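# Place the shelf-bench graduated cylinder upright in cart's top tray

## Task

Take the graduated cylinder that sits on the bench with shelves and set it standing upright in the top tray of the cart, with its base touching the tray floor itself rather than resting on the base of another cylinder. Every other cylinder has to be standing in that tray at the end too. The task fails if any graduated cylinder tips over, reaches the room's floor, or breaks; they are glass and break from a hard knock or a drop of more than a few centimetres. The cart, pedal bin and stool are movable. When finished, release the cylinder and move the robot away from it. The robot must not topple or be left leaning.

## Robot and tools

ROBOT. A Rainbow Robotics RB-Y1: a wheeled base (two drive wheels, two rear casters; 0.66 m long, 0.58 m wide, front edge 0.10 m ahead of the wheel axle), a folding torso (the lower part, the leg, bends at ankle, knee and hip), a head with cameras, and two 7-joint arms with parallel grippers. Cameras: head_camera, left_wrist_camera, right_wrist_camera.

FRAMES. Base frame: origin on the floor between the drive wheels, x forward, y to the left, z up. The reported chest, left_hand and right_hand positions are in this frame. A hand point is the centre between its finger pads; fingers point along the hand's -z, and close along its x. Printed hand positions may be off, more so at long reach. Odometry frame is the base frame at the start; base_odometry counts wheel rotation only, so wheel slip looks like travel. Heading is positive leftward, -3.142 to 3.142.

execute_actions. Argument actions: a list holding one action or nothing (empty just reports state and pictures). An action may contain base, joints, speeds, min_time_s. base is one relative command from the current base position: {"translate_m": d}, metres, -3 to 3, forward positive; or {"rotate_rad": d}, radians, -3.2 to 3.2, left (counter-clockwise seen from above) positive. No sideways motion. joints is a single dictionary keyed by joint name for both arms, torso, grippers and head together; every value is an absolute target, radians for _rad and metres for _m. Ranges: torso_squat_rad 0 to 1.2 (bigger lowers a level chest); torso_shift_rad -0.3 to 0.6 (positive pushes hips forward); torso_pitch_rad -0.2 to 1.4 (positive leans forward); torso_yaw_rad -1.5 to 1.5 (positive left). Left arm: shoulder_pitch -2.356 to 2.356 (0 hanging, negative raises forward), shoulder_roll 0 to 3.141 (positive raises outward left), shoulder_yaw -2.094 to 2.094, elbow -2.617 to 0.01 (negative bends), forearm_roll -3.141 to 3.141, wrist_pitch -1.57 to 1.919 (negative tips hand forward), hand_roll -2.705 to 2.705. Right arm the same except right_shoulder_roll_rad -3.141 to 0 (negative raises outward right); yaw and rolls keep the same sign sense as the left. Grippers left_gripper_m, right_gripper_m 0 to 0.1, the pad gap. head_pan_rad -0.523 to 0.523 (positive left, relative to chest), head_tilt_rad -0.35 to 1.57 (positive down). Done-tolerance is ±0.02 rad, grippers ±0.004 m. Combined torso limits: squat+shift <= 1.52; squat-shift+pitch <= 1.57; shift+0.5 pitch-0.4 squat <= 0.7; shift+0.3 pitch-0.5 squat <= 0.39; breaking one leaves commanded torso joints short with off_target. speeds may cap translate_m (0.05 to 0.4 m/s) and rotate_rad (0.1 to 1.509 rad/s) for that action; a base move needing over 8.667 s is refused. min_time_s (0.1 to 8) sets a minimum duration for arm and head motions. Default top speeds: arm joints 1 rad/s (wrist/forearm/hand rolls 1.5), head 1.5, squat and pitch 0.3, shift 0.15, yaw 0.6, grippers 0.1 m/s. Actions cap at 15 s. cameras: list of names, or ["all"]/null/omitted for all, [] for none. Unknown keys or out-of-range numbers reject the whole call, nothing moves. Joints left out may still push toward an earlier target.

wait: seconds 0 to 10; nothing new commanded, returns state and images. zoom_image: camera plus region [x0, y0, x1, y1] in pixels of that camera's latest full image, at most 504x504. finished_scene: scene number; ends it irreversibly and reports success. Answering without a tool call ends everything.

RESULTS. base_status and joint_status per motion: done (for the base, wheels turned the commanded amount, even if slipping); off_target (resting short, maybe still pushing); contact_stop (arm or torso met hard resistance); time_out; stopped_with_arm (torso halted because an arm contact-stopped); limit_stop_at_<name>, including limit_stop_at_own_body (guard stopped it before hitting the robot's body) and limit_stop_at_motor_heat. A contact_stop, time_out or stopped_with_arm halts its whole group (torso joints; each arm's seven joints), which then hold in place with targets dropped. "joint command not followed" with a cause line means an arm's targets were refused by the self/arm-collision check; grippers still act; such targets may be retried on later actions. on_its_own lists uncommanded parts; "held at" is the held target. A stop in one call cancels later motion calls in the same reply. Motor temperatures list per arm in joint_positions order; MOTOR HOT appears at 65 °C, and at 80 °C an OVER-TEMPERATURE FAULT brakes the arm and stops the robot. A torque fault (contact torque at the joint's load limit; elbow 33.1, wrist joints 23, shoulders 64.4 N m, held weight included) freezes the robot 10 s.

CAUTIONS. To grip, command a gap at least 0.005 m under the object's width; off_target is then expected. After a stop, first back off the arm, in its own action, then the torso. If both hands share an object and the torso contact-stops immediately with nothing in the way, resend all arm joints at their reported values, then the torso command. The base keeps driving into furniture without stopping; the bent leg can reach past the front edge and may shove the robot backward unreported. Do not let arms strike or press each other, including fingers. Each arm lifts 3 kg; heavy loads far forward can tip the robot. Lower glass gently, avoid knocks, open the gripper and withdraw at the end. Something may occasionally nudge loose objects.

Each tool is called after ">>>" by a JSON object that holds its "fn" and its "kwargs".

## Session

>>> {"fn": "execute_actions", "kwargs": {"actions": []}}

Scene clock: 0.00 s.
Motor temperatures (°C, as the motors report them): left_arm=[30 27 29 29 29 30 30] | right_arm=[33 30 30 32 33 33 30]
base_odometry: x=+0.000 y=+0.000 heading=+0.000 (m, m, rad; odometry frame)
base_status: not commanded
joint_positions: torso_squat_rad=+0.350 torso_shift_rad=+0.001 torso_pitch_rad=+0.001 torso_yaw_rad=+0.000 left_shoulder_pitch_rad=+0.029 left_shoulder_roll_rad=+0.025 left_shoulder_yaw_rad=-0.008 left_elbow_rad=-0.276 left_forearm_roll_rad=-0.006 left_wrist_pitch_rad=-0.024 left_hand_roll_rad=-0.043 left_gripper_m=+0.100 right_shoulder_pitch_rad=+0.012 right_shoulder_roll_rad=+0.009 right_shoulder_yaw_rad=+0.034 right_elbow_rad=-0.291 right_forearm_roll_rad=+0.009 right_wrist_pitch_rad=-0.001 right_hand_roll_rad=-0.008 right_gripper_m=+0.101 head_pan_rad=+0.000 head_tilt_rad=+0.400
joint_status: not commanded
chest: x=-0.2274 y=-0.0009 z=+1.2475 quat_wxyz=(+1.000, +0.001, +0.000, +0.000) (m; base frame)
left_hand: x=-0.1090 y=+0.2392 z=+0.5735 quat_wxyz=(+0.990, +0.017, -0.135, -0.026) (m; base frame)
right_hand: x=-0.0948 y=-0.2091 z=+0.5749 quat_wxyz=(+0.990, +0.007, -0.140, +0.014) (m; base frame)
pictures: head_camera, left_wrist_camera, right_wrist_camera
Images, in order (width x height): head_camera 896x504, left_wrist_camera 644x364, right_wrist_camera 644x364.

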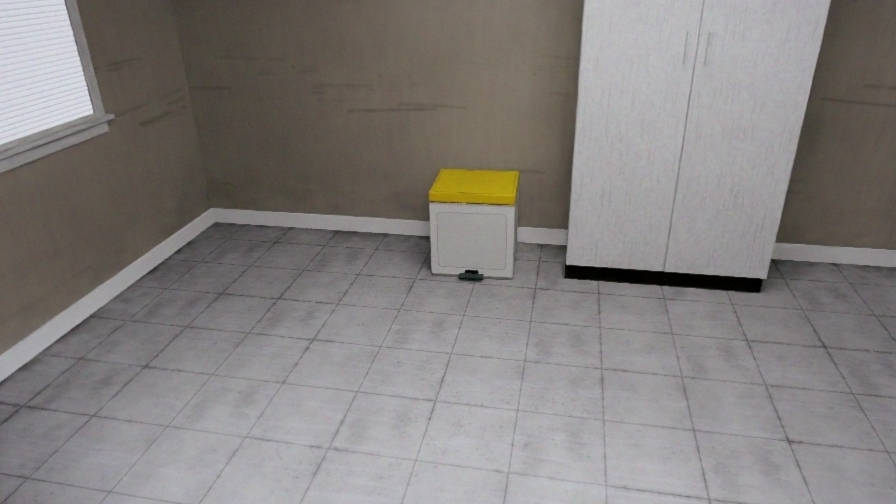

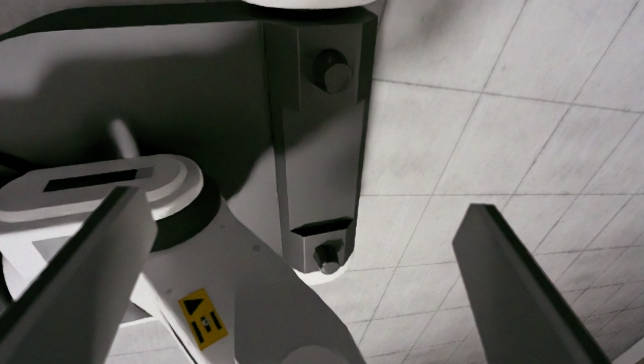

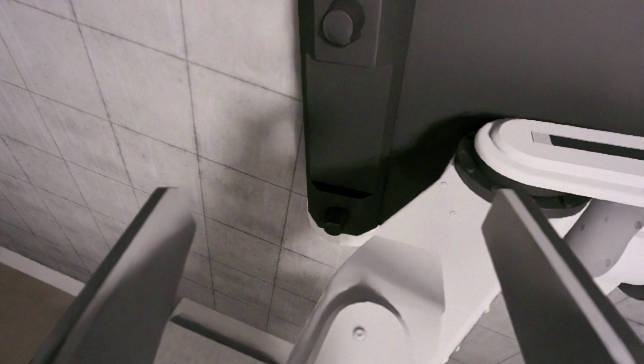

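>>> {"fn": "execute_actions", "kwargs": {"actions": [{"joints": {"head_pan_rad": -0.52, "torso_yaw_rad": -0.5}}], "cameras": ["head_camera"]}}

Scene clock: 3.10 s.
Motor temperatures (°C, as the motors report them): left_arm=[30 27 29 29 29 30 30] | right_arm=[33 30 30 32 33 33 30]
base_odometry: x=+0.000 y=+0.000 heading=+0.000 (m, m, rad; odometry frame)
base_status: not commanded
joint_positions: torso_squat_rad=+0.350 torso_shift_rad=+0.001 torso_pitch_rad=+0.001 torso_yaw_rad=-0.500 left_shoulder_pitch_rad=+0.029 left_shoulder_roll_rad=+0.025 left_shoulder_yaw_rad=-0.008 left_elbow_rad=-0.276 left_forearm_roll_rad=-0.006 left_wrist_pitch_rad=-0.024 left_hand_roll_rad=-0.043 left_gripper_m=+0.100 right_shoulder_pitch_rad=+0.012 right_shoulder_roll_rad=+0.009 right_shoulder_yaw_rad=+0.034 right_elbow_rad=-0.291 right_forearm_roll_rad=+0.009 right_wrist_pitch_rad=-0.001 right_hand_roll_rad=-0.008 right_gripper_m=+0.101 head_pan_rad=-0.520 head_tilt_rad=+0.400
joint_status: all done
chest: x=-0.2274 y=-0.0009 z=+1.2475 quat_wxyz=(+0.969, +0.001, +0.000, -0.247) (m; base frame)
left_hand: x=-0.0089 y=+0.1530 z=+0.5734 quat_wxyz=(+0.953, -0.018, -0.135, -0.270) (m; base frame)
right_hand: x=-0.2114 y=-0.2472 z=+0.5748 quat_wxyz=(+0.963, -0.028, -0.137, -0.231) (m; base frame)
pictures: head_camera
Images, in order (width x height): head_camera 896x504.

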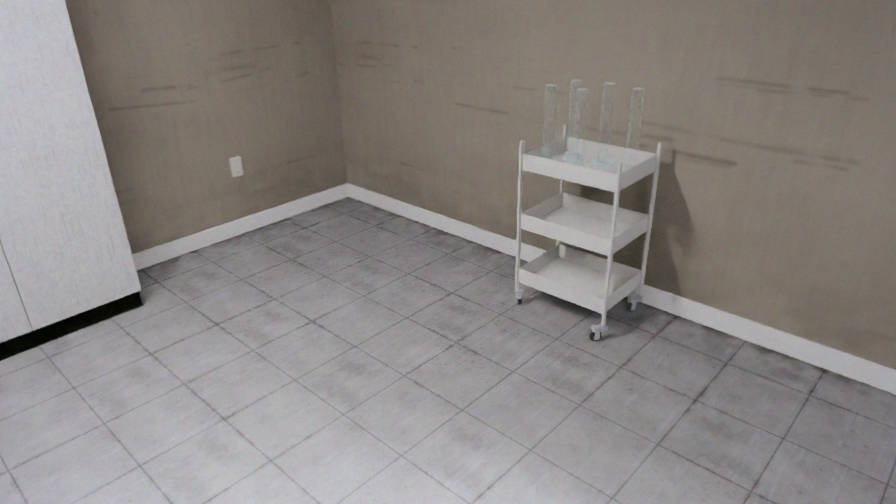

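>>> {"fn": "zoom_image", "kwargs": {"camera": "head_camera", "region": [490, 60, 700, 220]}}

>>> {"fn": "execute_actions", "kwargs": {"actions": [{"base": {"rotate_rad": 2.95}, "joints": {"head_pan_rad": 0, "torso_yaw_rad": 0, "head_tilt_rad": 0.35}}], "cameras": ["head_camera"]}}

Region (490, 60, 700, 220) of head_camera's 896x504 image, scaled by 2.400, with more detail than that image has; it fills the top 384 rows of this view, and the rest is white.

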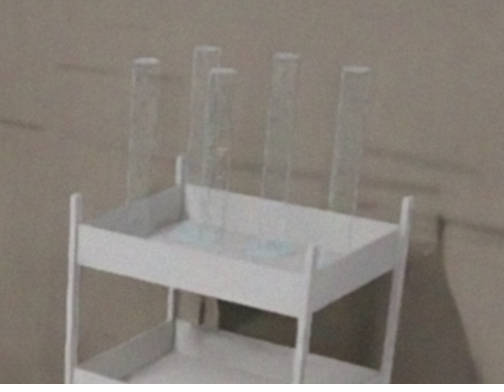

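Scene clock: 8.73 s.
Motor temperatures (°C, as the motors report them): left_arm=[30 27 29 29 29 30 30] | right_arm=[33 30 30 32 33 33 30]
base_odometry: x=+0.000 y=+0.000 heading=+2.950 (m, m, rad; odometry frame)
base_status: done
joint_positions: torso_squat_rad=+0.350 torso_shift_rad=+0.001 torso_pitch_rad=+0.000 torso_yaw_rad=+0.000 left_shoulder_pitch_rad=+0.029 left_shoulder_roll_rad=+0.025 left_shoulder_yaw_rad=-0.008 left_elbow_rad=-0.276 left_forearm_roll_rad=-0.006 left_wrist_pitch_rad=-0.024 left_hand_roll_rad=-0.043 left_gripper_m=+0.100 right_shoulder_pitch_rad=+0.012 right_shoulder_roll_rad=+0.009 right_shoulder_yaw_rad=+0.034 right_elbow_rad=-0.291 right_forearm_roll_rad=+0.009 right_wrist_pitch_rad=-0.001 right_hand_roll_rad=-0.008 right_gripper_m=+0.101 head_pan_rad=+0.000 head_tilt_rad=+0.350
joint_status: all done
chest: x=-0.2274 y=-0.0009 z=+1.2475 quat_wxyz=(+1.000, +0.001, +0.000, +0.000) (m; base frame)
left_hand: x=-0.1091 y=+0.2392 z=+0.5735 quat_wxyz=(+0.990, +0.017, -0.136, -0.026) (m; base frame)
right_hand: x=-0.0948 y=-0.2091 z=+0.5749 quat_wxyz=(+0.990, +0.007, -0.140, +0.014) (m; base frame)
pictures: head_camera
Images, in order (width x height): head_camera 896x504.

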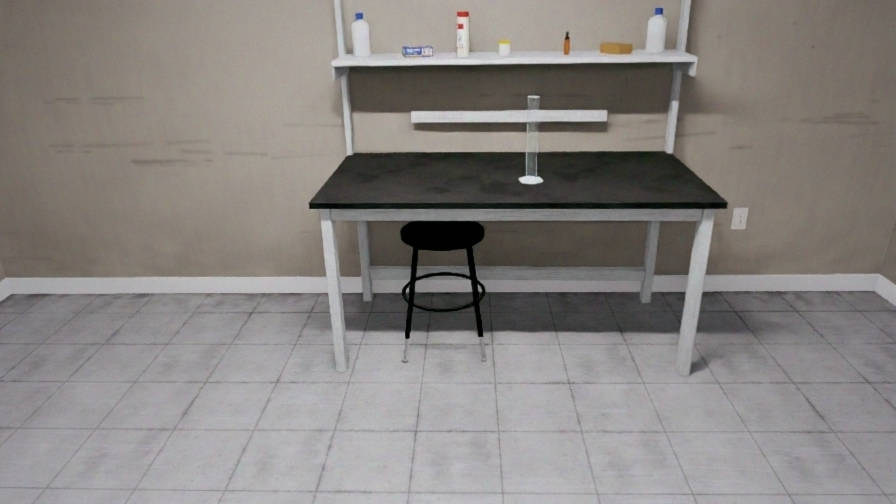

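>>> {"fn": "execute_actions", "kwargs": {"actions": [{"base": {"rotate_rad": -0.052}}], "cameras": []}}

>>> {"fn": "execute_actions", "kwargs": {"actions": [{"base": {"translate_m": 1.62}, "joints": {"torso_squat_rad": 0.78, "right_shoulder_pitch_rad": -0.731, "right_shoulder_roll_rad": -0.084, "right_shoulder_yaw_rad": -0.230, "right_elbow_rad": -1.0, "right_forearm_roll_rad": 0, "right_wrist_pitch_rad": 0.129, "right_hand_roll_rad": 1.571, "head_tilt_rad": 0.45}, "min_time_s": 3}], "cameras": ["head_camera", "right_wrist_camera"]}}

Scene clock: 12.73 s.
Motor temperatures (°C, as the motors report them): left_arm=[30 27 29 29 29 30 30] | right_arm=[33 30 30 32 33 33 30]
base_odometry: x=+0.000 y=+0.000 heading=+2.898 (m, m, rad; odometry frame)
base_status: done
joint_positions: torso_squat_rad=+0.350 torso_shift_rad=+0.001 torso_pitch_rad=+0.000 torso_yaw_rad=+0.000 left_shoulder_pitch_rad=+0.029 left_shoulder_roll_rad=+0.025 left_shoulder_yaw_rad=-0.008 left_elbow_rad=-0.276 left_forearm_roll_rad=-0.006 left_wrist_pitch_rad=-0.024 left_hand_roll_rad=-0.043 left_gripper_m=+0.100 right_shoulder_pitch_rad=+0.012 right_shoulder_roll_rad=+0.009 right_shoulder_yaw_rad=+0.034 right_elbow_rad=-0.291 right_forearm_roll_rad=+0.009 right_wrist_pitch_rad=-0.001 right_hand_roll_rad=-0.008 right_gripper_m=+0.101 head_pan_rad=+0.000 head_tilt_rad=+0.350
joint_status: not commanded
chest: x=-0.2274 y=-0.0008 z=+1.2475 quat_wxyz=(+1.000, +0.001, +0.000, +0.000) (m; base frame)
left_hand: x=-0.1091 y=+0.2392 z=+0.5735 quat_wxyz=(+0.990, +0.016, -0.136, -0.026) (m; base frame)
right_hand: x=-0.0948 y=-0.2091 z=+0.5749 quat_wxyz=(+0.990, +0.007, -0.140, +0.014) (m; base frame)
pictures: none
No camera images: the call's "cameras" was empty. Leave "cameras" out to get every camera's image.

Scene clock: 18.20 s.
Motor temperatures (°C, as the motors report them): left_arm=[30 27 29 29 29 30 30] | right_arm=[33 30 30 32 33 33 30]
base_odometry: x=-1.573 y=+0.390 heading=+2.899 (m, m, rad; odometry frame)
base_status: done
joint_positions: torso_squat_rad=+0.780 torso_shift_rad=+0.001 torso_pitch_rad=+0.001 torso_yaw_rad=+0.000 left_shoulder_pitch_rad=+0.029 left_shoulder_roll_rad=+0.025 left_shoulder_yaw_rad=-0.008 left_elbow_rad=-0.276 left_forearm_roll_rad=-0.006 left_wrist_pitch_rad=-0.024 left_hand_roll_rad=-0.043 left_gripper_m=+0.100 right_shoulder_pitch_rad=-0.731 right_shoulder_roll_rad=-0.084 right_shoulder_yaw_rad=-0.230 right_elbow_rad=-1.000 right_forearm_roll_rad=+0.000 right_wrist_pitch_rad=+0.129 right_hand_roll_rad=+1.571 right_gripper_m=+0.101 head_pan_rad=+0.000 head_tilt_rad=+0.450
joint_status: all done
chest: x=-0.2275 y=-0.0007 z=+1.0876 quat_wxyz=(+1.000, +0.001, +0.000, +0.000) (m; base frame)
left_hand: x=-0.1091 y=+0.2393 z=+0.4136 quat_wxyz=(+0.990, +0.016, -0.136, -0.026) (m; base frame)
right_hand: x=+0.4625 y=-0.2199 z=+0.9785 quat_wxyz=(+0.500, -0.500, -0.501, +0.500) (m; base frame)
pictures: head_camera, right_wrist_camera
Images, in order (width x height): head_camera 896x504, right_wrist_camera 644x364.

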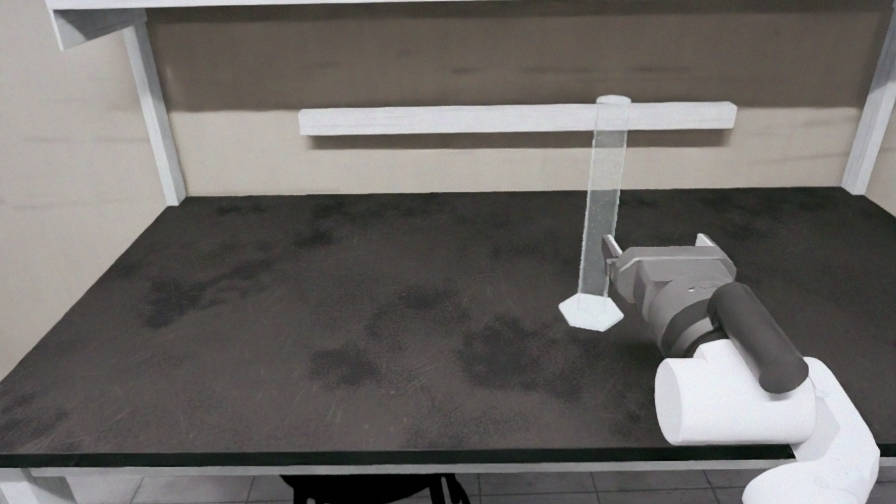

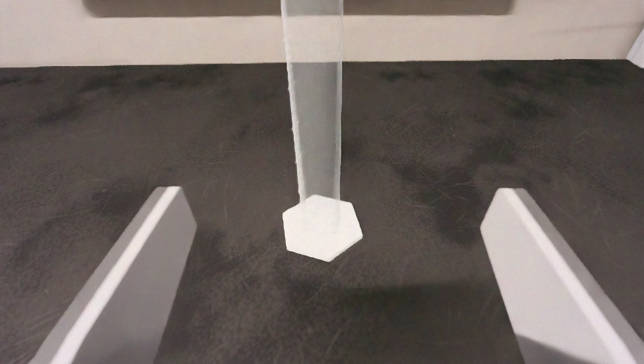

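>>> {"fn": "execute_actions", "kwargs": {"actions": [{"base": {"translate_m": 0.19}, "joints": {"torso_yaw_rad": 0.02, "head_pan_rad": -0.2, "head_tilt_rad": 0.5}, "speeds": {"translate_m": 0.2}}], "cameras": ["head_camera", "right_wrist_camera"]}}

Scene clock: 21.37 s.
Motor temperatures (°C, as the motors report them): left_arm=[30 27 29 29 29 30 30] | right_arm=[33 30 30 32 33 33 30]
base_odometry: x=-1.757 y=+0.435 heading=+2.900 (m, m, rad; odometry frame)
base_status: done
joint_positions: torso_squat_rad=+0.780 torso_shift_rad=+0.001 torso_pitch_rad=+0.001 torso_yaw_rad=+0.020 left_shoulder_pitch_rad=+0.029 left_shoulder_roll_rad=+0.025 left_shoulder_yaw_rad=-0.008 left_elbow_rad=-0.276 left_forearm_roll_rad=-0.006 left_wrist_pitch_rad=-0.024 left_hand_roll_rad=-0.043 left_gripper_m=+0.100 right_shoulder_pitch_rad=-0.731 right_shoulder_roll_rad=-0.084 right_shoulder_yaw_rad=-0.230 right_elbow_rad=-1.000 right_forearm_roll_rad=+0.000 right_wrist_pitch_rad=+0.129 right_hand_roll_rad=+1.571 right_gripper_m=+0.101 head_pan_rad=-0.200 head_tilt_rad=+0.500
joint_status: all done
chest: x=-0.2275 y=-0.0007 z=+1.0876 quat_wxyz=(+1.000, +0.001, +0.000, +0.010) (m; base frame)
left_hand: x=-0.1139 y=+0.2416 z=+0.4136 quat_wxyz=(+0.991, +0.018, -0.135, -0.016) (m; base frame)
right_hand: x=+0.4668 y=-0.2062 z=+0.9785 quat_wxyz=(+0.495, -0.495, -0.506, +0.505) (m; base frame)
pictures: head_camera, right_wrist_camera
Images, in order (width x height): head_camera 896x504, right_wrist_camera 644x364.

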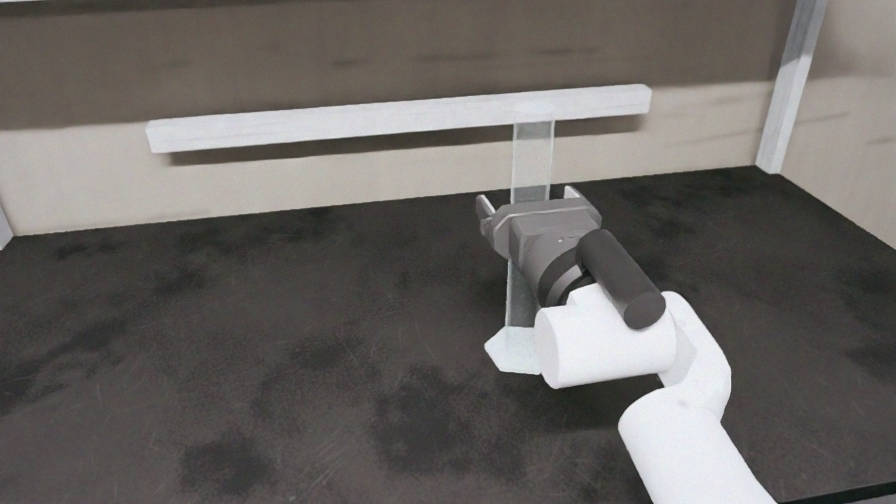

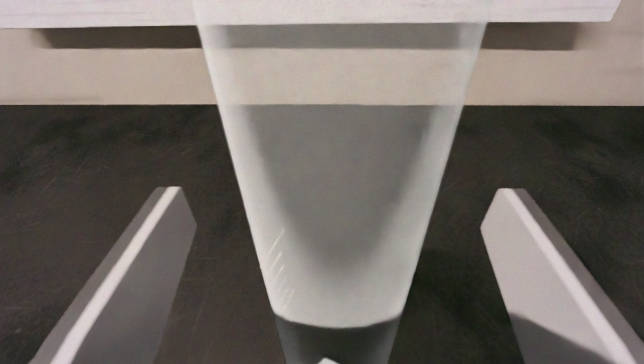

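>>> {"fn": "execute_actions", "kwargs": {"actions": [{"base": {"translate_m": 0.01}, "joints": {"right_gripper_m": 0.058}, "speeds": {"translate_m": 0.05}}], "cameras": []}}

>>> {"fn": "execute_actions", "kwargs": {"actions": [{"joints": {"right_gripper_m": 0.034}}], "cameras": ["right_wrist_camera"]}}

Scene clock: 22.97 s.
Motor temperatures (°C, as the motors report them): left_arm=[30 27 29 29 29 30 30] | right_arm=[33 30 30 32 33 33 30]
base_odometry: x=-1.767 y=+0.438 heading=+2.900 (m, m, rad; odometry frame)
base_status: done
joint_positions: torso_squat_rad=+0.780 torso_shift_rad=+0.001 torso_pitch_rad=+0.001 torso_yaw_rad=+0.020 left_shoulder_pitch_rad=+0.029 left_shoulder_roll_rad=+0.025 left_shoulder_yaw_rad=-0.008 left_elbow_rad=-0.276 left_forearm_roll_rad=-0.006 left_wrist_pitch_rad=-0.024 left_hand_roll_rad=-0.043 left_gripper_m=+0.100 right_shoulder_pitch_rad=-0.731 right_shoulder_roll_rad=-0.084 right_shoulder_yaw_rad=-0.230 right_elbow_rad=-1.000 right_forearm_roll_rad=+0.000 right_wrist_pitch_rad=+0.129 right_hand_roll_rad=+1.571 right_gripper_m=+0.058 head_pan_rad=-0.200 head_tilt_rad=+0.500
joint_status: all done
chest: x=-0.2275 y=-0.0007 z=+1.0876 quat_wxyz=(+1.000, +0.001, +0.000, +0.010) (m; base frame)
left_hand: x=-0.1140 y=+0.2416 z=+0.4136 quat_wxyz=(+0.991, +0.018, -0.135, -0.016) (m; base frame)
right_hand: x=+0.4668 y=-0.2062 z=+0.9785 quat_wxyz=(+0.495, -0.495, -0.506, +0.505) (m; base frame)
pictures: none
No camera images: the call's "cameras" was empty. Leave "cameras" out to get every camera's image.

Scene clock: 23.70 s.
Motor temperatures (°C, as the motors report them): left_arm=[30 27 29 29 29 30 30] | right_arm=[33 30 30 32 33 33 30]
base_odometry: x=-1.767 y=+0.438 heading=+2.900 (m, m, rad; odometry frame)
base_status: not commanded
joint_positions: torso_squat_rad=+0.780 torso_shift_rad=+0.001 torso_pitch_rad=+0.001 torso_yaw_rad=+0.020 left_shoulder_pitch_rad=+0.029 left_shoulder_roll_rad=+0.025 left_shoulder_yaw_rad=-0.008 left_elbow_rad=-0.276 left_forearm_roll_rad=-0.006 left_wrist_pitch_rad=-0.024 left_hand_roll_rad=-0.043 left_gripper_m=+0.100 right_shoulder_pitch_rad=-0.731 right_shoulder_roll_rad=-0.084 right_shoulder_yaw_rad=-0.230 right_elbow_rad=-1.000 right_forearm_roll_rad=+0.000 right_wrist_pitch_rad=+0.129 right_hand_roll_rad=+1.571 right_gripper_m=+0.043 head_pan_rad=-0.200 head_tilt_rad=+0.500
joint_status: right_gripper_m off_target (ended at +0.043, target +0.034)
chest: x=-0.2275 y=-0.0007 z=+1.0876 quat_wxyz=(+1.000, +0.001, +0.000, +0.010) (m; base frame)
left_hand: x=-0.1140 y=+0.2416 z=+0.4136 quat_wxyz=(+0.991, +0.018, -0.135, -0.016) (m; base frame)
right_hand: x=+0.4668 y=-0.2062 z=+0.9785 quat_wxyz=(+0.495, -0.495, -0.506, +0.505) (m; base frame)
pictures: right_wrist_camera
Images, in order (width x height): right_wrist_camera 644x364.

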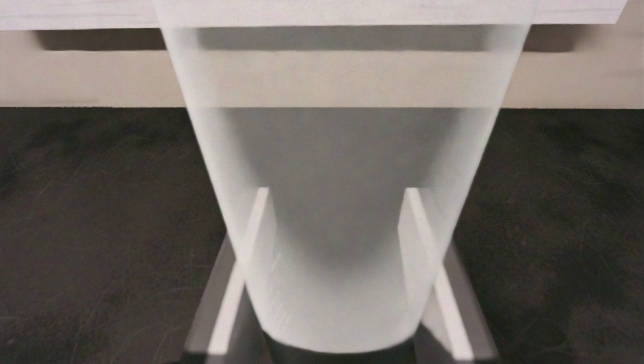

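>>> {"fn": "execute_actions", "kwargs": {"actions": [{"joints": {"torso_squat_rad": 0.70}}], "cameras": []}}

>>> {"fn": "execute_actions", "kwargs": {"actions": [{"base": {"translate_m": -0.44}, "joints": {"torso_squat_rad": 0.62, "torso_yaw_rad": 0, "head_pan_rad": 0, "head_tilt_rad": 0.5}}], "cameras": ["head_camera"]}}

Scene clock: 31.10 s.
Motor temperatures (°C, as the motors report them): left_arm=[30 27 29 29 29 30 30] | right_arm=[33 30 30 33 33 33 30]
base_odometry: x=-1.767 y=+0.438 heading=+2.900 (m, m, rad; odometry frame)
base_status: not commanded
joint_positions: torso_squat_rad=+0.700 torso_shift_rad=+0.001 torso_pitch_rad=+0.001 torso_yaw_rad=+0.020 left_shoulder_pitch_rad=+0.029 left_shoulder_roll_rad=+0.025 left_shoulder_yaw_rad=-0.008 left_elbow_rad=-0.276 left_forearm_roll_rad=-0.006 left_wrist_pitch_rad=-0.024 left_hand_roll_rad=-0.043 left_gripper_m=+0.100 right_shoulder_pitch_rad=-0.731 right_shoulder_roll_rad=-0.084 right_shoulder_yaw_rad=-0.230 right_elbow_rad=-1.000 right_forearm_roll_rad=+0.000 right_wrist_pitch_rad=+0.129 right_hand_roll_rad=+1.571 right_gripper_m=+0.043 head_pan_rad=-0.200 head_tilt_rad=+0.500
joint_status: all done
chest: x=-0.2274 y=-0.0008 z=+1.1253 quat_wxyz=(+1.000, +0.001, +0.000, +0.010) (m; base frame)
left_hand: x=-0.1140 y=+0.2416 z=+0.4513 quat_wxyz=(+0.991, +0.018, -0.135, -0.016) (m; base frame)
right_hand: x=+0.4668 y=-0.2062 z=+1.0159 quat_wxyz=(+0.495, -0.494, -0.505, +0.505) (m; base frame)
pictures: none
No camera images: the call's "cameras" was empty. Leave "cameras" out to get every camera's image.

Scene clock: 33.93 s.
Motor temperatures (°C, as the motors report them): left_arm=[30 27 29 29 29 30 30] | right_arm=[33 30 30 33 33 33 30]
base_odometry: x=-1.340 y=+0.333 heading=+2.902 (m, m, rad; odometry frame)
base_status: done
joint_positions: torso_squat_rad=+0.620 torso_shift_rad=+0.001 torso_pitch_rad=+0.001 torso_yaw_rad=+0.000 left_shoulder_pitch_rad=+0.029 left_shoulder_roll_rad=+0.025 left_shoulder_yaw_rad=-0.008 left_elbow_rad=-0.276 left_forearm_roll_rad=-0.006 left_wrist_pitch_rad=-0.024 left_hand_roll_rad=-0.043 left_gripper_m=+0.100 right_shoulder_pitch_rad=-0.731 right_shoulder_roll_rad=-0.084 right_shoulder_yaw_rad=-0.230 right_elbow_rad=-1.000 right_forearm_roll_rad=+0.000 right_wrist_pitch_rad=+0.129 right_hand_roll_rad=+1.571 right_gripper_m=+0.043 head_pan_rad=+0.000 head_tilt_rad=+0.500
joint_status: all done
chest: x=-0.2274 y=-0.0008 z=+1.1596 quat_wxyz=(+1.000, +0.001, +0.000, +0.000) (m; base frame)
left_hand: x=-0.1092 y=+0.2393 z=+0.4856 quat_wxyz=(+0.990, +0.016, -0.135, -0.025) (m; base frame)
right_hand: x=+0.4625 y=-0.2201 z=+1.0502 quat_wxyz=(+0.500, -0.499, -0.500, +0.500) (m; base frame)
pictures: head_camera
Images, in order (width x height): head_camera 896x504.

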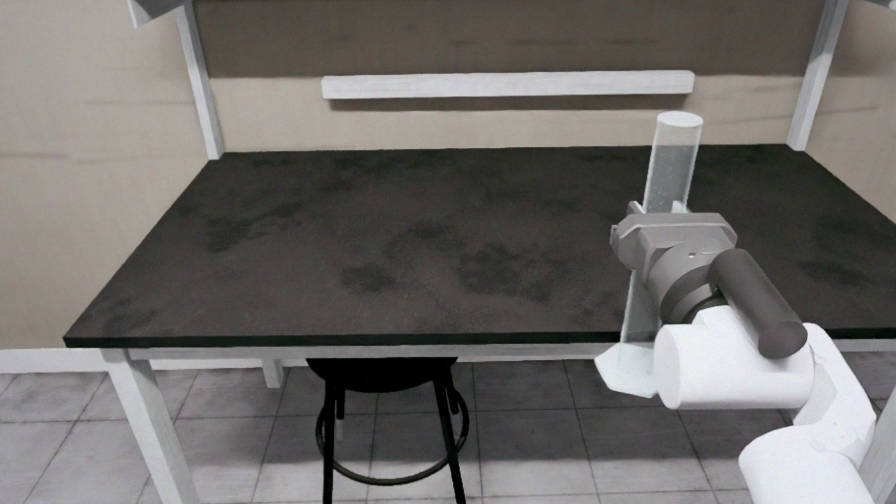

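>>> {"fn": "execute_actions", "kwargs": {"actions": [{"base": {"rotate_rad": 2.485}, "joints": {"head_tilt_rad": 0.4}}], "cameras": ["head_camera"]}}

Scene clock: 41.20 s.
Motor temperatures (°C, as the motors report them): left_arm=[30 27 29 29 29 30 30] | right_arm=[34 30 30 33 33 33 30]
base_odometry: x=-1.340 y=+0.333 heading=-0.897 (m, m, rad; odometry frame)
base_status: done
joint_positions: torso_squat_rad=+0.620 torso_shift_rad=+0.001 torso_pitch_rad=+0.001 torso_yaw_rad=+0.000 left_shoulder_pitch_rad=+0.029 left_shoulder_roll_rad=+0.025 left_shoulder_yaw_rad=-0.008 left_elbow_rad=-0.276 left_forearm_roll_rad=-0.006 left_wrist_pitch_rad=-0.024 left_hand_roll_rad=-0.043 left_gripper_m=+0.100 right_shoulder_pitch_rad=-0.731 right_shoulder_roll_rad=-0.084 right_shoulder_yaw_rad=-0.230 right_elbow_rad=-1.000 right_forearm_roll_rad=+0.000 right_wrist_pitch_rad=+0.129 right_hand_roll_rad=+1.571 right_gripper_m=+0.043 head_pan_rad=+0.000 head_tilt_rad=+0.400
joint_status: all done
chest: x=-0.2274 y=-0.0008 z=+1.1596 quat_wxyz=(+1.000, +0.001, +0.000, +0.000) (m; base frame)
left_hand: x=-0.1092 y=+0.2393 z=+0.4856 quat_wxyz=(+0.990, +0.016, -0.135, -0.025) (m; base frame)
right_hand: x=+0.4625 y=-0.2201 z=+1.0502 quat_wxyz=(+0.500, -0.499, -0.500, +0.500) (m; base frame)
pictures: head_camera
Images, in order (width x height): head_camera 896x504.

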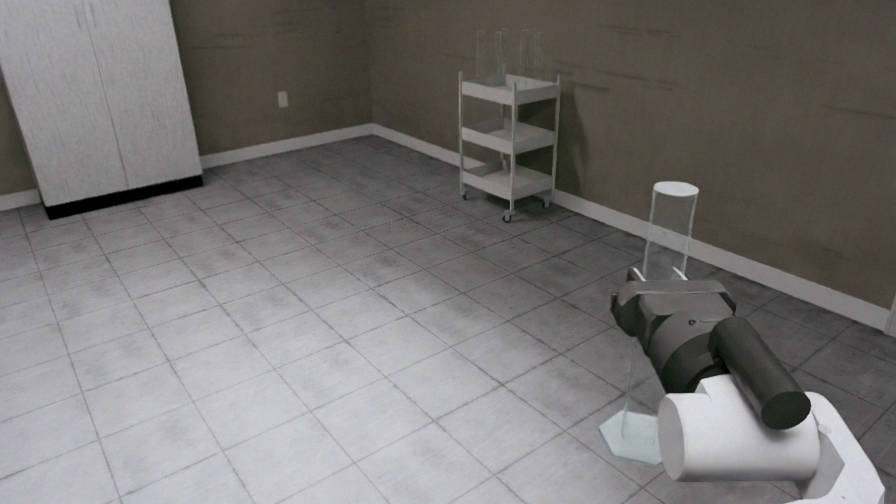

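>>> {"fn": "execute_actions", "kwargs": {"actions": [{"base": {"translate_m": 2.0}, "joints": {"head_tilt_rad": 0.5}}], "cameras": ["head_camera", "right_wrist_camera"]}}

Scene clock: 48.73 s.
Motor temperatures (°C, as the motors report them): left_arm=[30 27 29 29 29 30 30] | right_arm=[34 30 30 33 33 33 30]
base_odometry: x=-0.091 y=-1.230 heading=-0.897 (m, m, rad; odometry frame)
base_status: done
joint_positions: torso_squat_rad=+0.620 torso_shift_rad=+0.001 torso_pitch_rad=+0.001 torso_yaw_rad=+0.000 left_shoulder_pitch_rad=+0.029 left_shoulder_roll_rad=+0.025 left_shoulder_yaw_rad=-0.008 left_elbow_rad=-0.276 left_forearm_roll_rad=-0.006 left_wrist_pitch_rad=-0.024 left_hand_roll_rad=-0.043 left_gripper_m=+0.100 right_shoulder_pitch_rad=-0.731 right_shoulder_roll_rad=-0.084 right_shoulder_yaw_rad=-0.230 right_elbow_rad=-1.000 right_forearm_roll_rad=+0.000 right_wrist_pitch_rad=+0.129 right_hand_roll_rad=+1.571 right_gripper_m=+0.043 head_pan_rad=+0.000 head_tilt_rad=+0.500
joint_status: all done
chest: x=-0.2273 y=-0.0008 z=+1.1597 quat_wxyz=(+1.000, +0.001, +0.000, +0.000) (m; base frame)
left_hand: x=-0.1091 y=+0.2392 z=+0.4857 quat_wxyz=(+0.990, +0.016, -0.135, -0.026) (m; base frame)
right_hand: x=+0.4626 y=-0.2201 z=+1.0502 quat_wxyz=(+0.500, -0.499, -0.500, +0.500) (m; base frame)
pictures: head_camera, right_wrist_camera
Images, in order (width x height): head_camera 896x504, right_wrist_camera 644x364.

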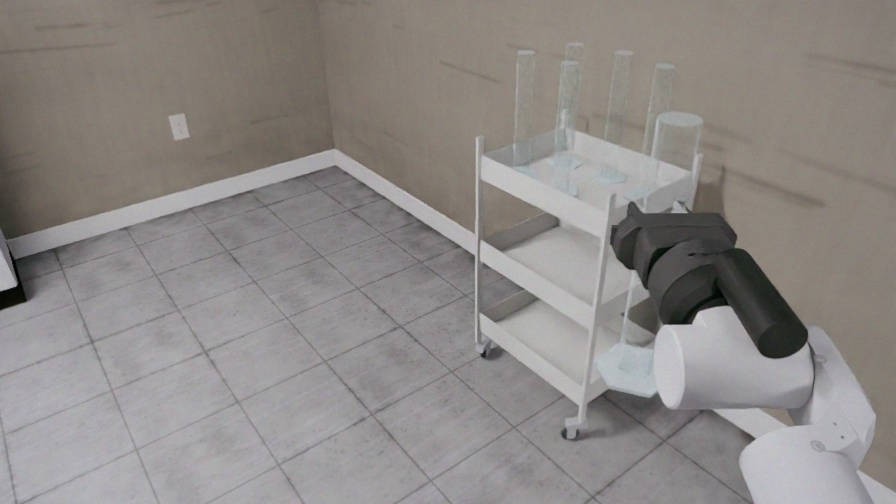

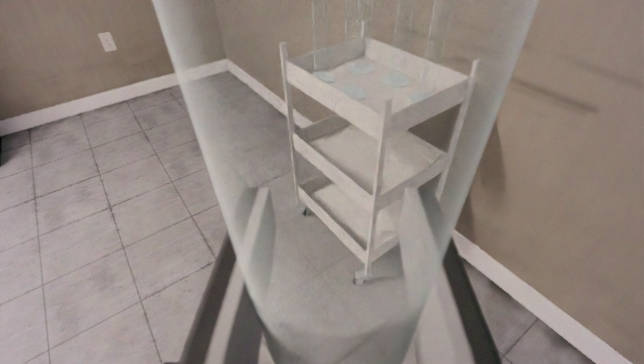

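>>> {"fn": "zoom_image", "kwargs": {"camera": "head_camera", "region": [460, 30, 720, 240]}}

Region (460, 30, 720, 240) of head_camera's 896x504 image, scaled by 1.938, with more detail than that image has; it fills the top 407 rows of this view, and the rest is white.

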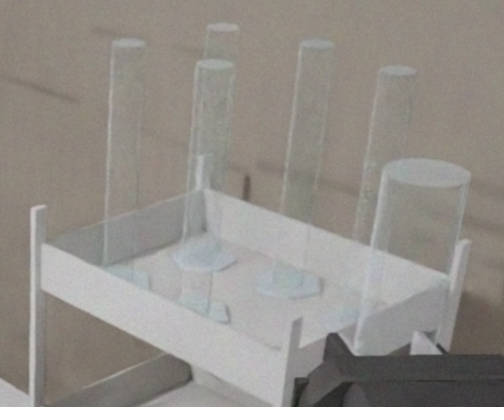

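>>> {"fn": "execute_actions", "kwargs": {"actions": [{"base": {"rotate_rad": -0.106}, "joints": {"torso_squat_rad": 0.58, "head_tilt_rad": 0.6}}], "cameras": []}}

>>> {"fn": "execute_actions", "kwargs": {"actions": [{"base": {"translate_m": 0.48}}], "cameras": ["head_camera", "right_wrist_camera"]}}

Scene clock: 55.33 s.
Motor temperatures (°C, as the motors report them): left_arm=[30 27 29 29 29 30 30] | right_arm=[34 30 30 33 33 33 30]
base_odometry: x=-0.091 y=-1.230 heading=-1.002 (m, m, rad; odometry frame)
base_status: done
joint_positions: torso_squat_rad=+0.580 torso_shift_rad=+0.001 torso_pitch_rad=+0.001 torso_yaw_rad=+0.000 left_shoulder_pitch_rad=+0.029 left_shoulder_roll_rad=+0.025 left_shoulder_yaw_rad=-0.008 left_elbow_rad=-0.276 left_forearm_roll_rad=-0.006 left_wrist_pitch_rad=-0.024 left_hand_roll_rad=-0.043 left_gripper_m=+0.100 right_shoulder_pitch_rad=-0.731 right_shoulder_roll_rad=-0.084 right_shoulder_yaw_rad=-0.230 right_elbow_rad=-1.000 right_forearm_roll_rad=+0.000 right_wrist_pitch_rad=+0.129 right_hand_roll_rad=+1.571 right_gripper_m=+0.043 head_pan_rad=+0.000 head_tilt_rad=+0.600
joint_status: all done
chest: x=-0.2273 y=-0.0008 z=+1.1754 quat_wxyz=(+1.000, +0.001, +0.000, +0.000) (m; base frame)
left_hand: x=-0.1091 y=+0.2392 z=+0.5014 quat_wxyz=(+0.990, +0.016, -0.135, -0.026) (m; base frame)
right_hand: x=+0.4626 y=-0.2201 z=+1.0659 quat_wxyz=(+0.500, -0.499, -0.500, +0.500) (m; base frame)
pictures: none
No camera images: the call's "cameras" was empty. Leave "cameras" out to get every camera's image.

Scene clock: 57.97 s.
Motor temperatures (°C, as the motors report them): left_arm=[30 27 29 29 29 30 30] | right_arm=[34 30 30 33 33 33 30]
base_odometry: x=+0.167 y=-1.634 heading=-1.002 (m, m, rad; odometry frame)
base_status: done
joint_positions: torso_squat_rad=+0.580 torso_shift_rad=+0.001 torso_pitch_rad=+0.001 torso_yaw_rad=+0.000 left_shoulder_pitch_rad=+0.029 left_shoulder_roll_rad=+0.025 left_shoulder_yaw_rad=-0.008 left_elbow_rad=-0.276 left_forearm_roll_rad=-0.006 left_wrist_pitch_rad=-0.024 left_hand_roll_rad=-0.043 left_gripper_m=+0.100 right_shoulder_pitch_rad=-0.731 right_shoulder_roll_rad=-0.084 right_shoulder_yaw_rad=-0.230 right_elbow_rad=-1.000 right_forearm_roll_rad=+0.000 right_wrist_pitch_rad=+0.129 right_hand_roll_rad=+1.571 right_gripper_m=+0.043 head_pan_rad=+0.000 head_tilt_rad=+0.600
joint_status: not commanded
chest: x=-0.2273 y=-0.0008 z=+1.1755 quat_wxyz=(+1.000, +0.001, +0.000, +0.000) (m; base frame)
left_hand: x=-0.1091 y=+0.2392 z=+0.5015 quat_wxyz=(+0.990, +0.016, -0.135, -0.026) (m; base frame)
right_hand: x=+0.4626 y=-0.2201 z=+1.0659 quat_wxyz=(+0.500, -0.499, -0.500, +0.500) (m; base frame)
pictures: head_camera, right_wrist_camera
Images, in order (width x height): head_camera 896x504, right_wrist_camera 644x364.

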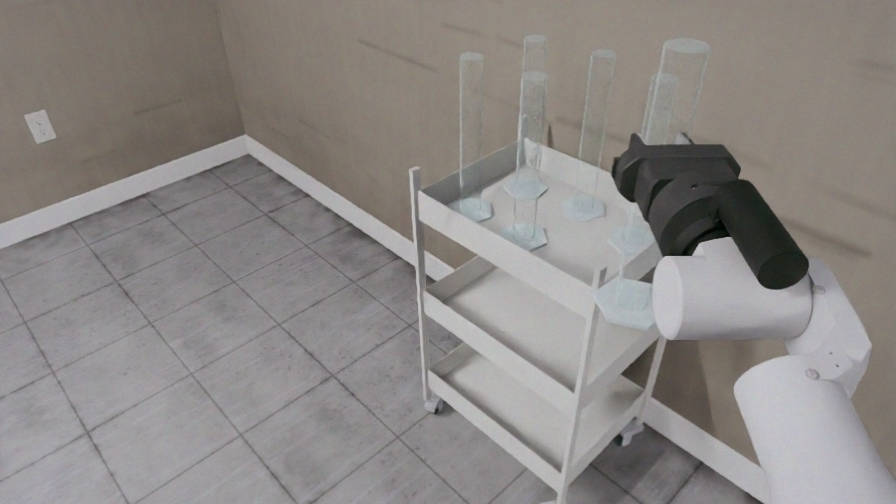

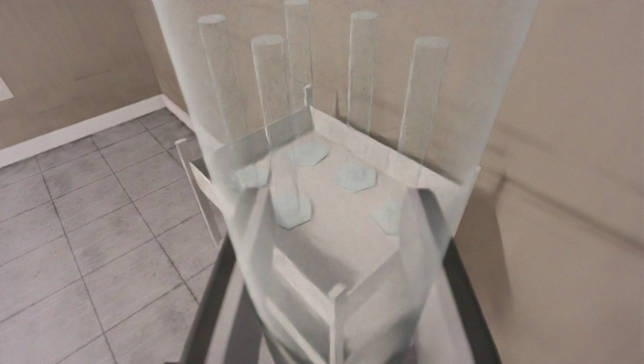

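>>> {"fn": "zoom_image", "kwargs": {"camera": "head_camera", "region": [400, 25, 720, 345]}}

>>> {"fn": "zoom_image", "kwargs": {"camera": "right_wrist_camera", "region": [170, 0, 510, 364]}}

Region (400, 25, 720, 345) of head_camera's 896x504 image, scaled by 1.575, with more detail than that image has.

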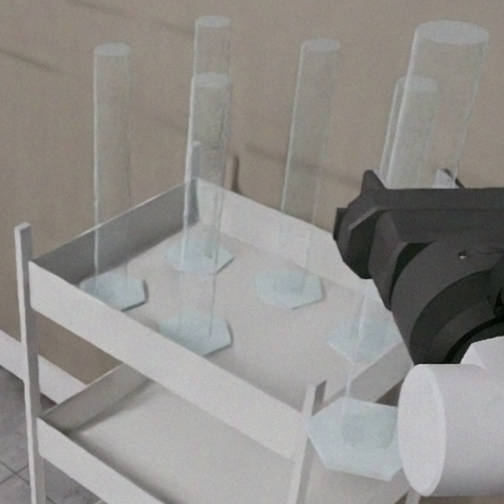

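Region (170, 0, 510, 364) of right_wrist_camera's 644x364 image, scaled by 1.385, with more detail than that image has; it fills the left 471 columns of this view, and the rest is white.

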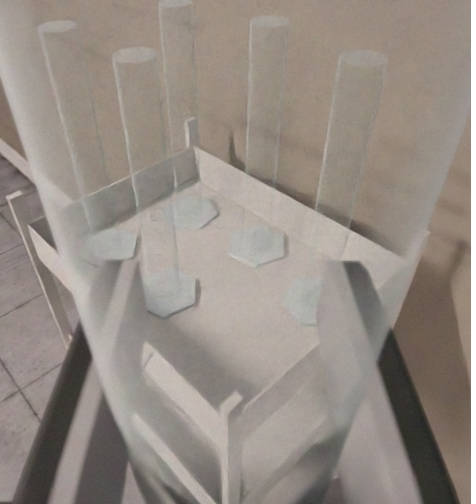

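>>> {"fn": "execute_actions", "kwargs": {"actions": [{"base": {"translate_m": 0.29}, "joints": {"head_tilt_rad": 0.75, "head_pan_rad": -0.15}, "speeds": {"translate_m": 0.25}}], "cameras": ["head_camera", "right_wrist_camera"]}}

Scene clock: 62.73 s.
Motor temperatures (°C, as the motors report them): left_arm=[30 27 29 29 29 30 30] | right_arm=[34 30 30 33 33 33 30]
base_odometry: x=+0.324 y=-1.879 heading=-1.002 (m, m, rad; odometry frame)
base_status: done
joint_positions: torso_squat_rad=+0.580 torso_shift_rad=+0.001 torso_pitch_rad=+0.001 torso_yaw_rad=+0.000 left_shoulder_pitch_rad=+0.029 left_shoulder_roll_rad=+0.025 left_shoulder_yaw_rad=-0.008 left_elbow_rad=-0.276 left_forearm_roll_rad=-0.006 left_wrist_pitch_rad=-0.024 left_hand_roll_rad=-0.043 left_gripper_m=+0.100 right_shoulder_pitch_rad=-0.731 right_shoulder_roll_rad=-0.084 right_shoulder_yaw_rad=-0.230 right_elbow_rad=-1.000 right_forearm_roll_rad=+0.000 right_wrist_pitch_rad=+0.129 right_hand_roll_rad=+1.571 right_gripper_m=+0.043 head_pan_rad=-0.150 head_tilt_rad=+0.750
joint_status: all done
chest: x=-0.2273 y=-0.0008 z=+1.1755 quat_wxyz=(+1.000, +0.001, +0.000, +0.000) (m; base frame)
left_hand: x=-0.1091 y=+0.2392 z=+0.5015 quat_wxyz=(+0.990, +0.016, -0.135, -0.026) (m; base frame)
right_hand: x=+0.4626 y=-0.2201 z=+1.0660 quat_wxyz=(+0.500, -0.499, -0.500, +0.500) (m; base frame)
pictures: head_camera, right_wrist_camera
Images, in order (width x height): head_camera 896x504, right_wrist_camera 644x364.

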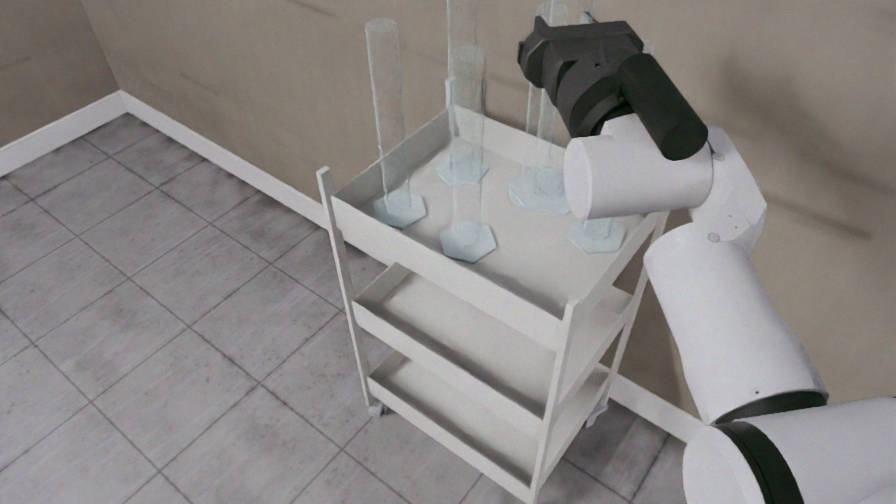

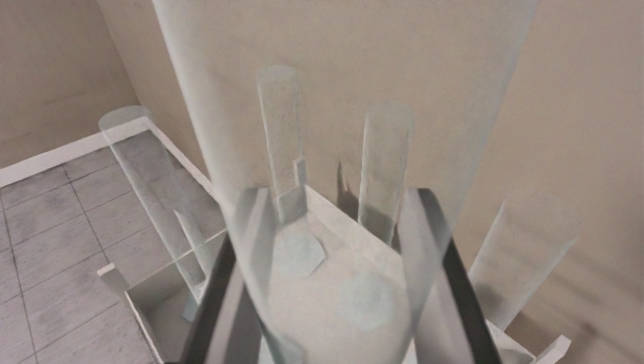

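>>> {"fn": "execute_actions", "kwargs": {"actions": [{"joints": {"torso_squat_rad": 0.78}}], "cameras": ["head_camera"]}}

>>> {"fn": "zoom_image", "kwargs": {"camera": "head_camera", "region": [400, 60, 700, 300]}}

Scene clock: 65.10 s.
Motor temperatures (°C, as the motors report them): left_arm=[30 27 29 29 29 30 30] | right_arm=[34 30 30 33 33 33 30]
base_odometry: x=+0.324 y=-1.879 heading=-1.002 (m, m, rad; odometry frame)
base_status: not commanded
joint_positions: torso_squat_rad=+0.780 torso_shift_rad=+0.001 torso_pitch_rad=+0.000 torso_yaw_rad=+0.000 left_shoulder_pitch_rad=+0.029 left_shoulder_roll_rad=+0.025 left_shoulder_yaw_rad=-0.008 left_elbow_rad=-0.276 left_forearm_roll_rad=-0.006 left_wrist_pitch_rad=-0.024 left_hand_roll_rad=-0.043 left_gripper_m=+0.100 right_shoulder_pitch_rad=-0.731 right_shoulder_roll_rad=-0.084 right_shoulder_yaw_rad=-0.230 right_elbow_rad=-1.000 right_forearm_roll_rad=+0.000 right_wrist_pitch_rad=+0.129 right_hand_roll_rad=+1.571 right_gripper_m=+0.043 head_pan_rad=-0.150 head_tilt_rad=+0.750
joint_status: all done
chest: x=-0.2275 y=-0.0007 z=+1.0876 quat_wxyz=(+1.000, +0.001, +0.000, +0.000) (m; base frame)
left_hand: x=-0.1091 y=+0.2393 z=+0.4136 quat_wxyz=(+0.990, +0.016, -0.136, -0.026) (m; base frame)
right_hand: x=+0.4624 y=-0.2201 z=+0.9783 quat_wxyz=(+0.500, -0.499, -0.500, +0.500) (m; base frame)
pictures: head_camera
Images, in order (width x height): head_camera 896x504.

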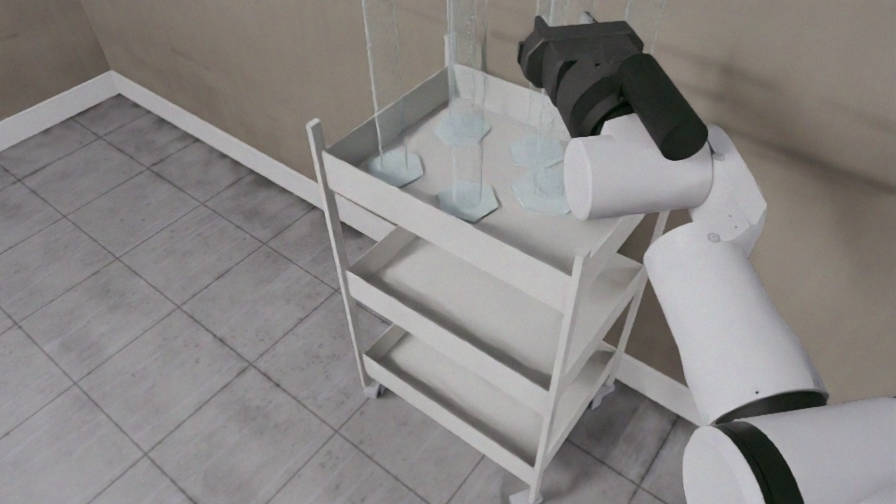

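Region (400, 60, 700, 300) of head_camera's 896x504 image, scaled by 1.680, with more detail than that image has; it fills the top 403 rows of this view, and the rest is white.

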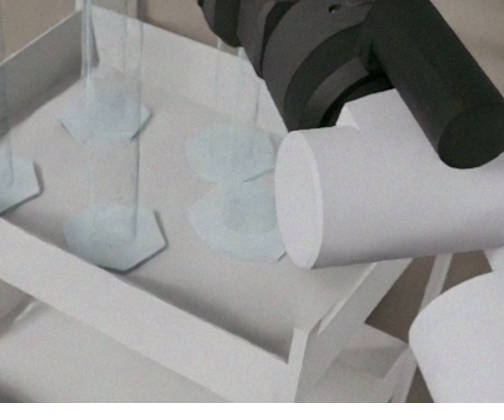

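>>> {"fn": "execute_actions", "kwargs": {"actions": [{"joints": {"torso_squat_rad": 0.93}}], "cameras": ["head_camera", "right_wrist_camera"]}}

>>> {"fn": "zoom_image", "kwargs": {"camera": "head_camera", "region": [400, 0, 700, 240]}}

Scene clock: 67.03 s.
Motor temperatures (°C, as the motors report them): left_arm=[30 27 29 29 29 30 30] | right_arm=[34 30 30 33 33 33 30]
base_odometry: x=+0.324 y=-1.879 heading=-1.002 (m, m, rad; odometry frame)
base_status: not commanded
joint_positions: torso_squat_rad=+0.930 torso_shift_rad=+0.001 torso_pitch_rad=+0.000 torso_yaw_rad=+0.000 left_shoulder_pitch_rad=+0.029 left_shoulder_roll_rad=+0.025 left_shoulder_yaw_rad=-0.008 left_elbow_rad=-0.276 left_forearm_roll_rad=-0.006 left_wrist_pitch_rad=-0.024 left_hand_roll_rad=-0.043 left_gripper_m=+0.100 right_shoulder_pitch_rad=-0.731 right_shoulder_roll_rad=-0.084 right_shoulder_yaw_rad=-0.230 right_elbow_rad=-1.000 right_forearm_roll_rad=+0.000 right_wrist_pitch_rad=+0.129 right_hand_roll_rad=+1.571 right_gripper_m=+0.043 head_pan_rad=-0.150 head_tilt_rad=+0.750
joint_status: all done
chest: x=-0.2276 y=-0.0007 z=+1.0084 quat_wxyz=(+1.000, +0.001, +0.000, +0.000) (m; base frame)
left_hand: x=-0.1092 y=+0.2394 z=+0.3345 quat_wxyz=(+0.990, +0.016, -0.136, -0.026) (m; base frame)
right_hand: x=+0.4623 y=-0.2200 z=+0.8991 quat_wxyz=(+0.500, -0.499, -0.500, +0.500) (m; base frame)
pictures: head_camera, right_wrist_camera
Images, in order (width x height): head_camera 896x504, right_wrist_camera 644x364.

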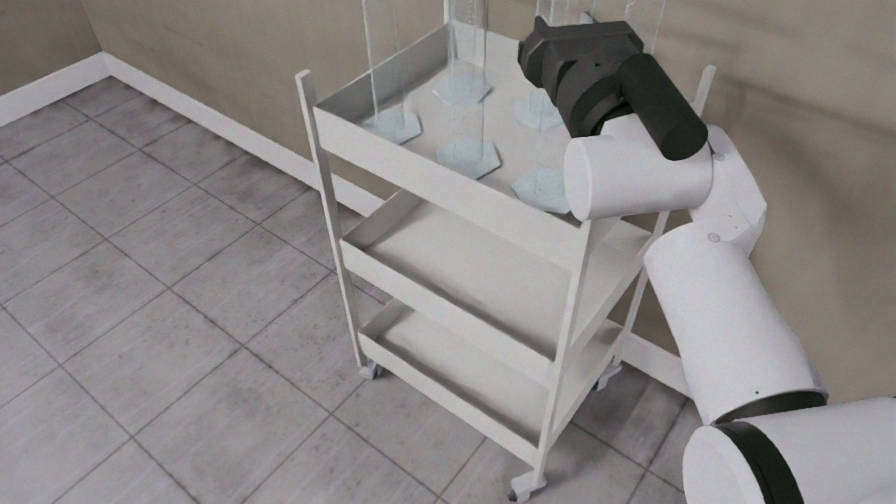

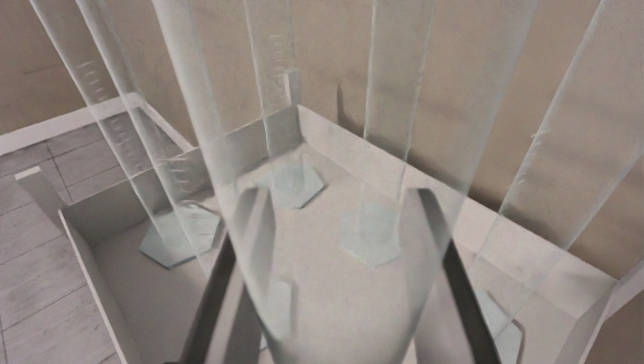

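Region (400, 0, 700, 240) of head_camera's 896x504 image, scaled by 1.680, with more detail than that image has; it fills the top 403 rows of this view, and the rest is white.

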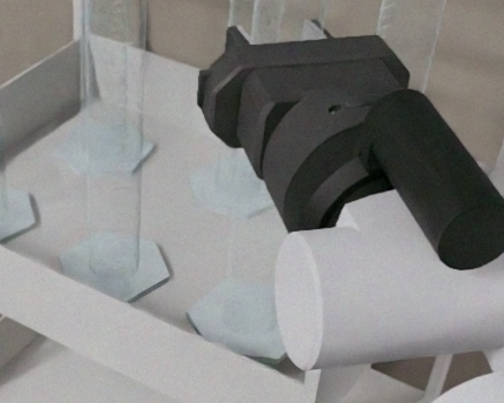

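>>> {"fn": "execute_actions", "kwargs": {"actions": [{"joints": {"torso_squat_rad": 0.955}}], "cameras": ["head_camera"]}}

Scene clock: 68.10 s.
Motor temperatures (°C, as the motors report them): left_arm=[30 27 29 29 29 30 30] | right_arm=[34 30 30 33 33 33 30]
base_odometry: x=+0.324 y=-1.879 heading=-1.002 (m, m, rad; odometry frame)
base_status: not commanded
joint_positions: torso_squat_rad=+0.955 torso_shift_rad=+0.001 torso_pitch_rad=+0.000 torso_yaw_rad=+0.000 left_shoulder_pitch_rad=+0.029 left_shoulder_roll_rad=+0.025 left_shoulder_yaw_rad=-0.008 left_elbow_rad=-0.276 left_forearm_roll_rad=-0.006 left_wrist_pitch_rad=-0.024 left_hand_roll_rad=-0.043 left_gripper_m=+0.100 right_shoulder_pitch_rad=-0.731 right_shoulder_roll_rad=-0.084 right_shoulder_yaw_rad=-0.230 right_elbow_rad=-1.000 right_forearm_roll_rad=+0.000 right_wrist_pitch_rad=+0.129 right_hand_roll_rad=+1.571 right_gripper_m=+0.043 head_pan_rad=-0.150 head_tilt_rad=+0.750
joint_status: all done
chest: x=-0.2276 y=-0.0007 z=+0.9943 quat_wxyz=(+1.000, +0.001, +0.000, +0.000) (m; base frame)
left_hand: x=-0.1092 y=+0.2394 z=+0.3203 quat_wxyz=(+0.990, +0.016, -0.136, -0.026) (m; base frame)
right_hand: x=+0.4623 y=-0.2200 z=+0.8849 quat_wxyz=(+0.500, -0.499, -0.500, +0.500) (m; base frame)
pictures: head_camera
Images, in order (width x height): head_camera 896x504.

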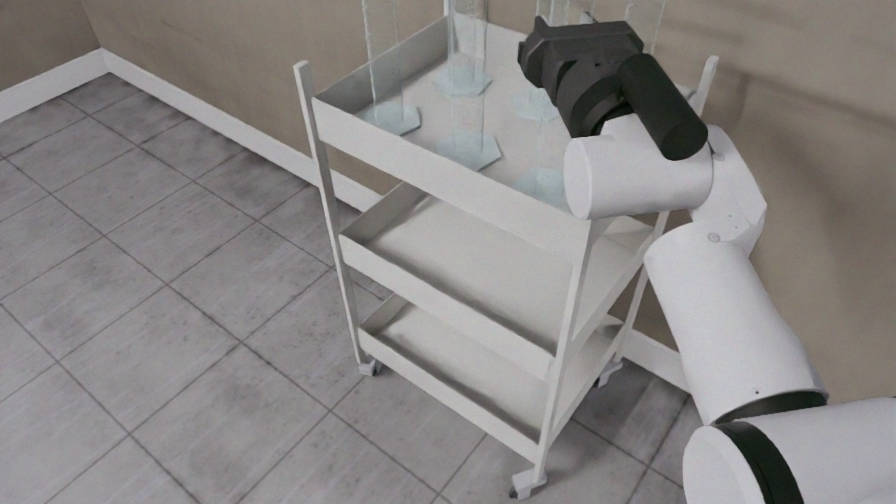

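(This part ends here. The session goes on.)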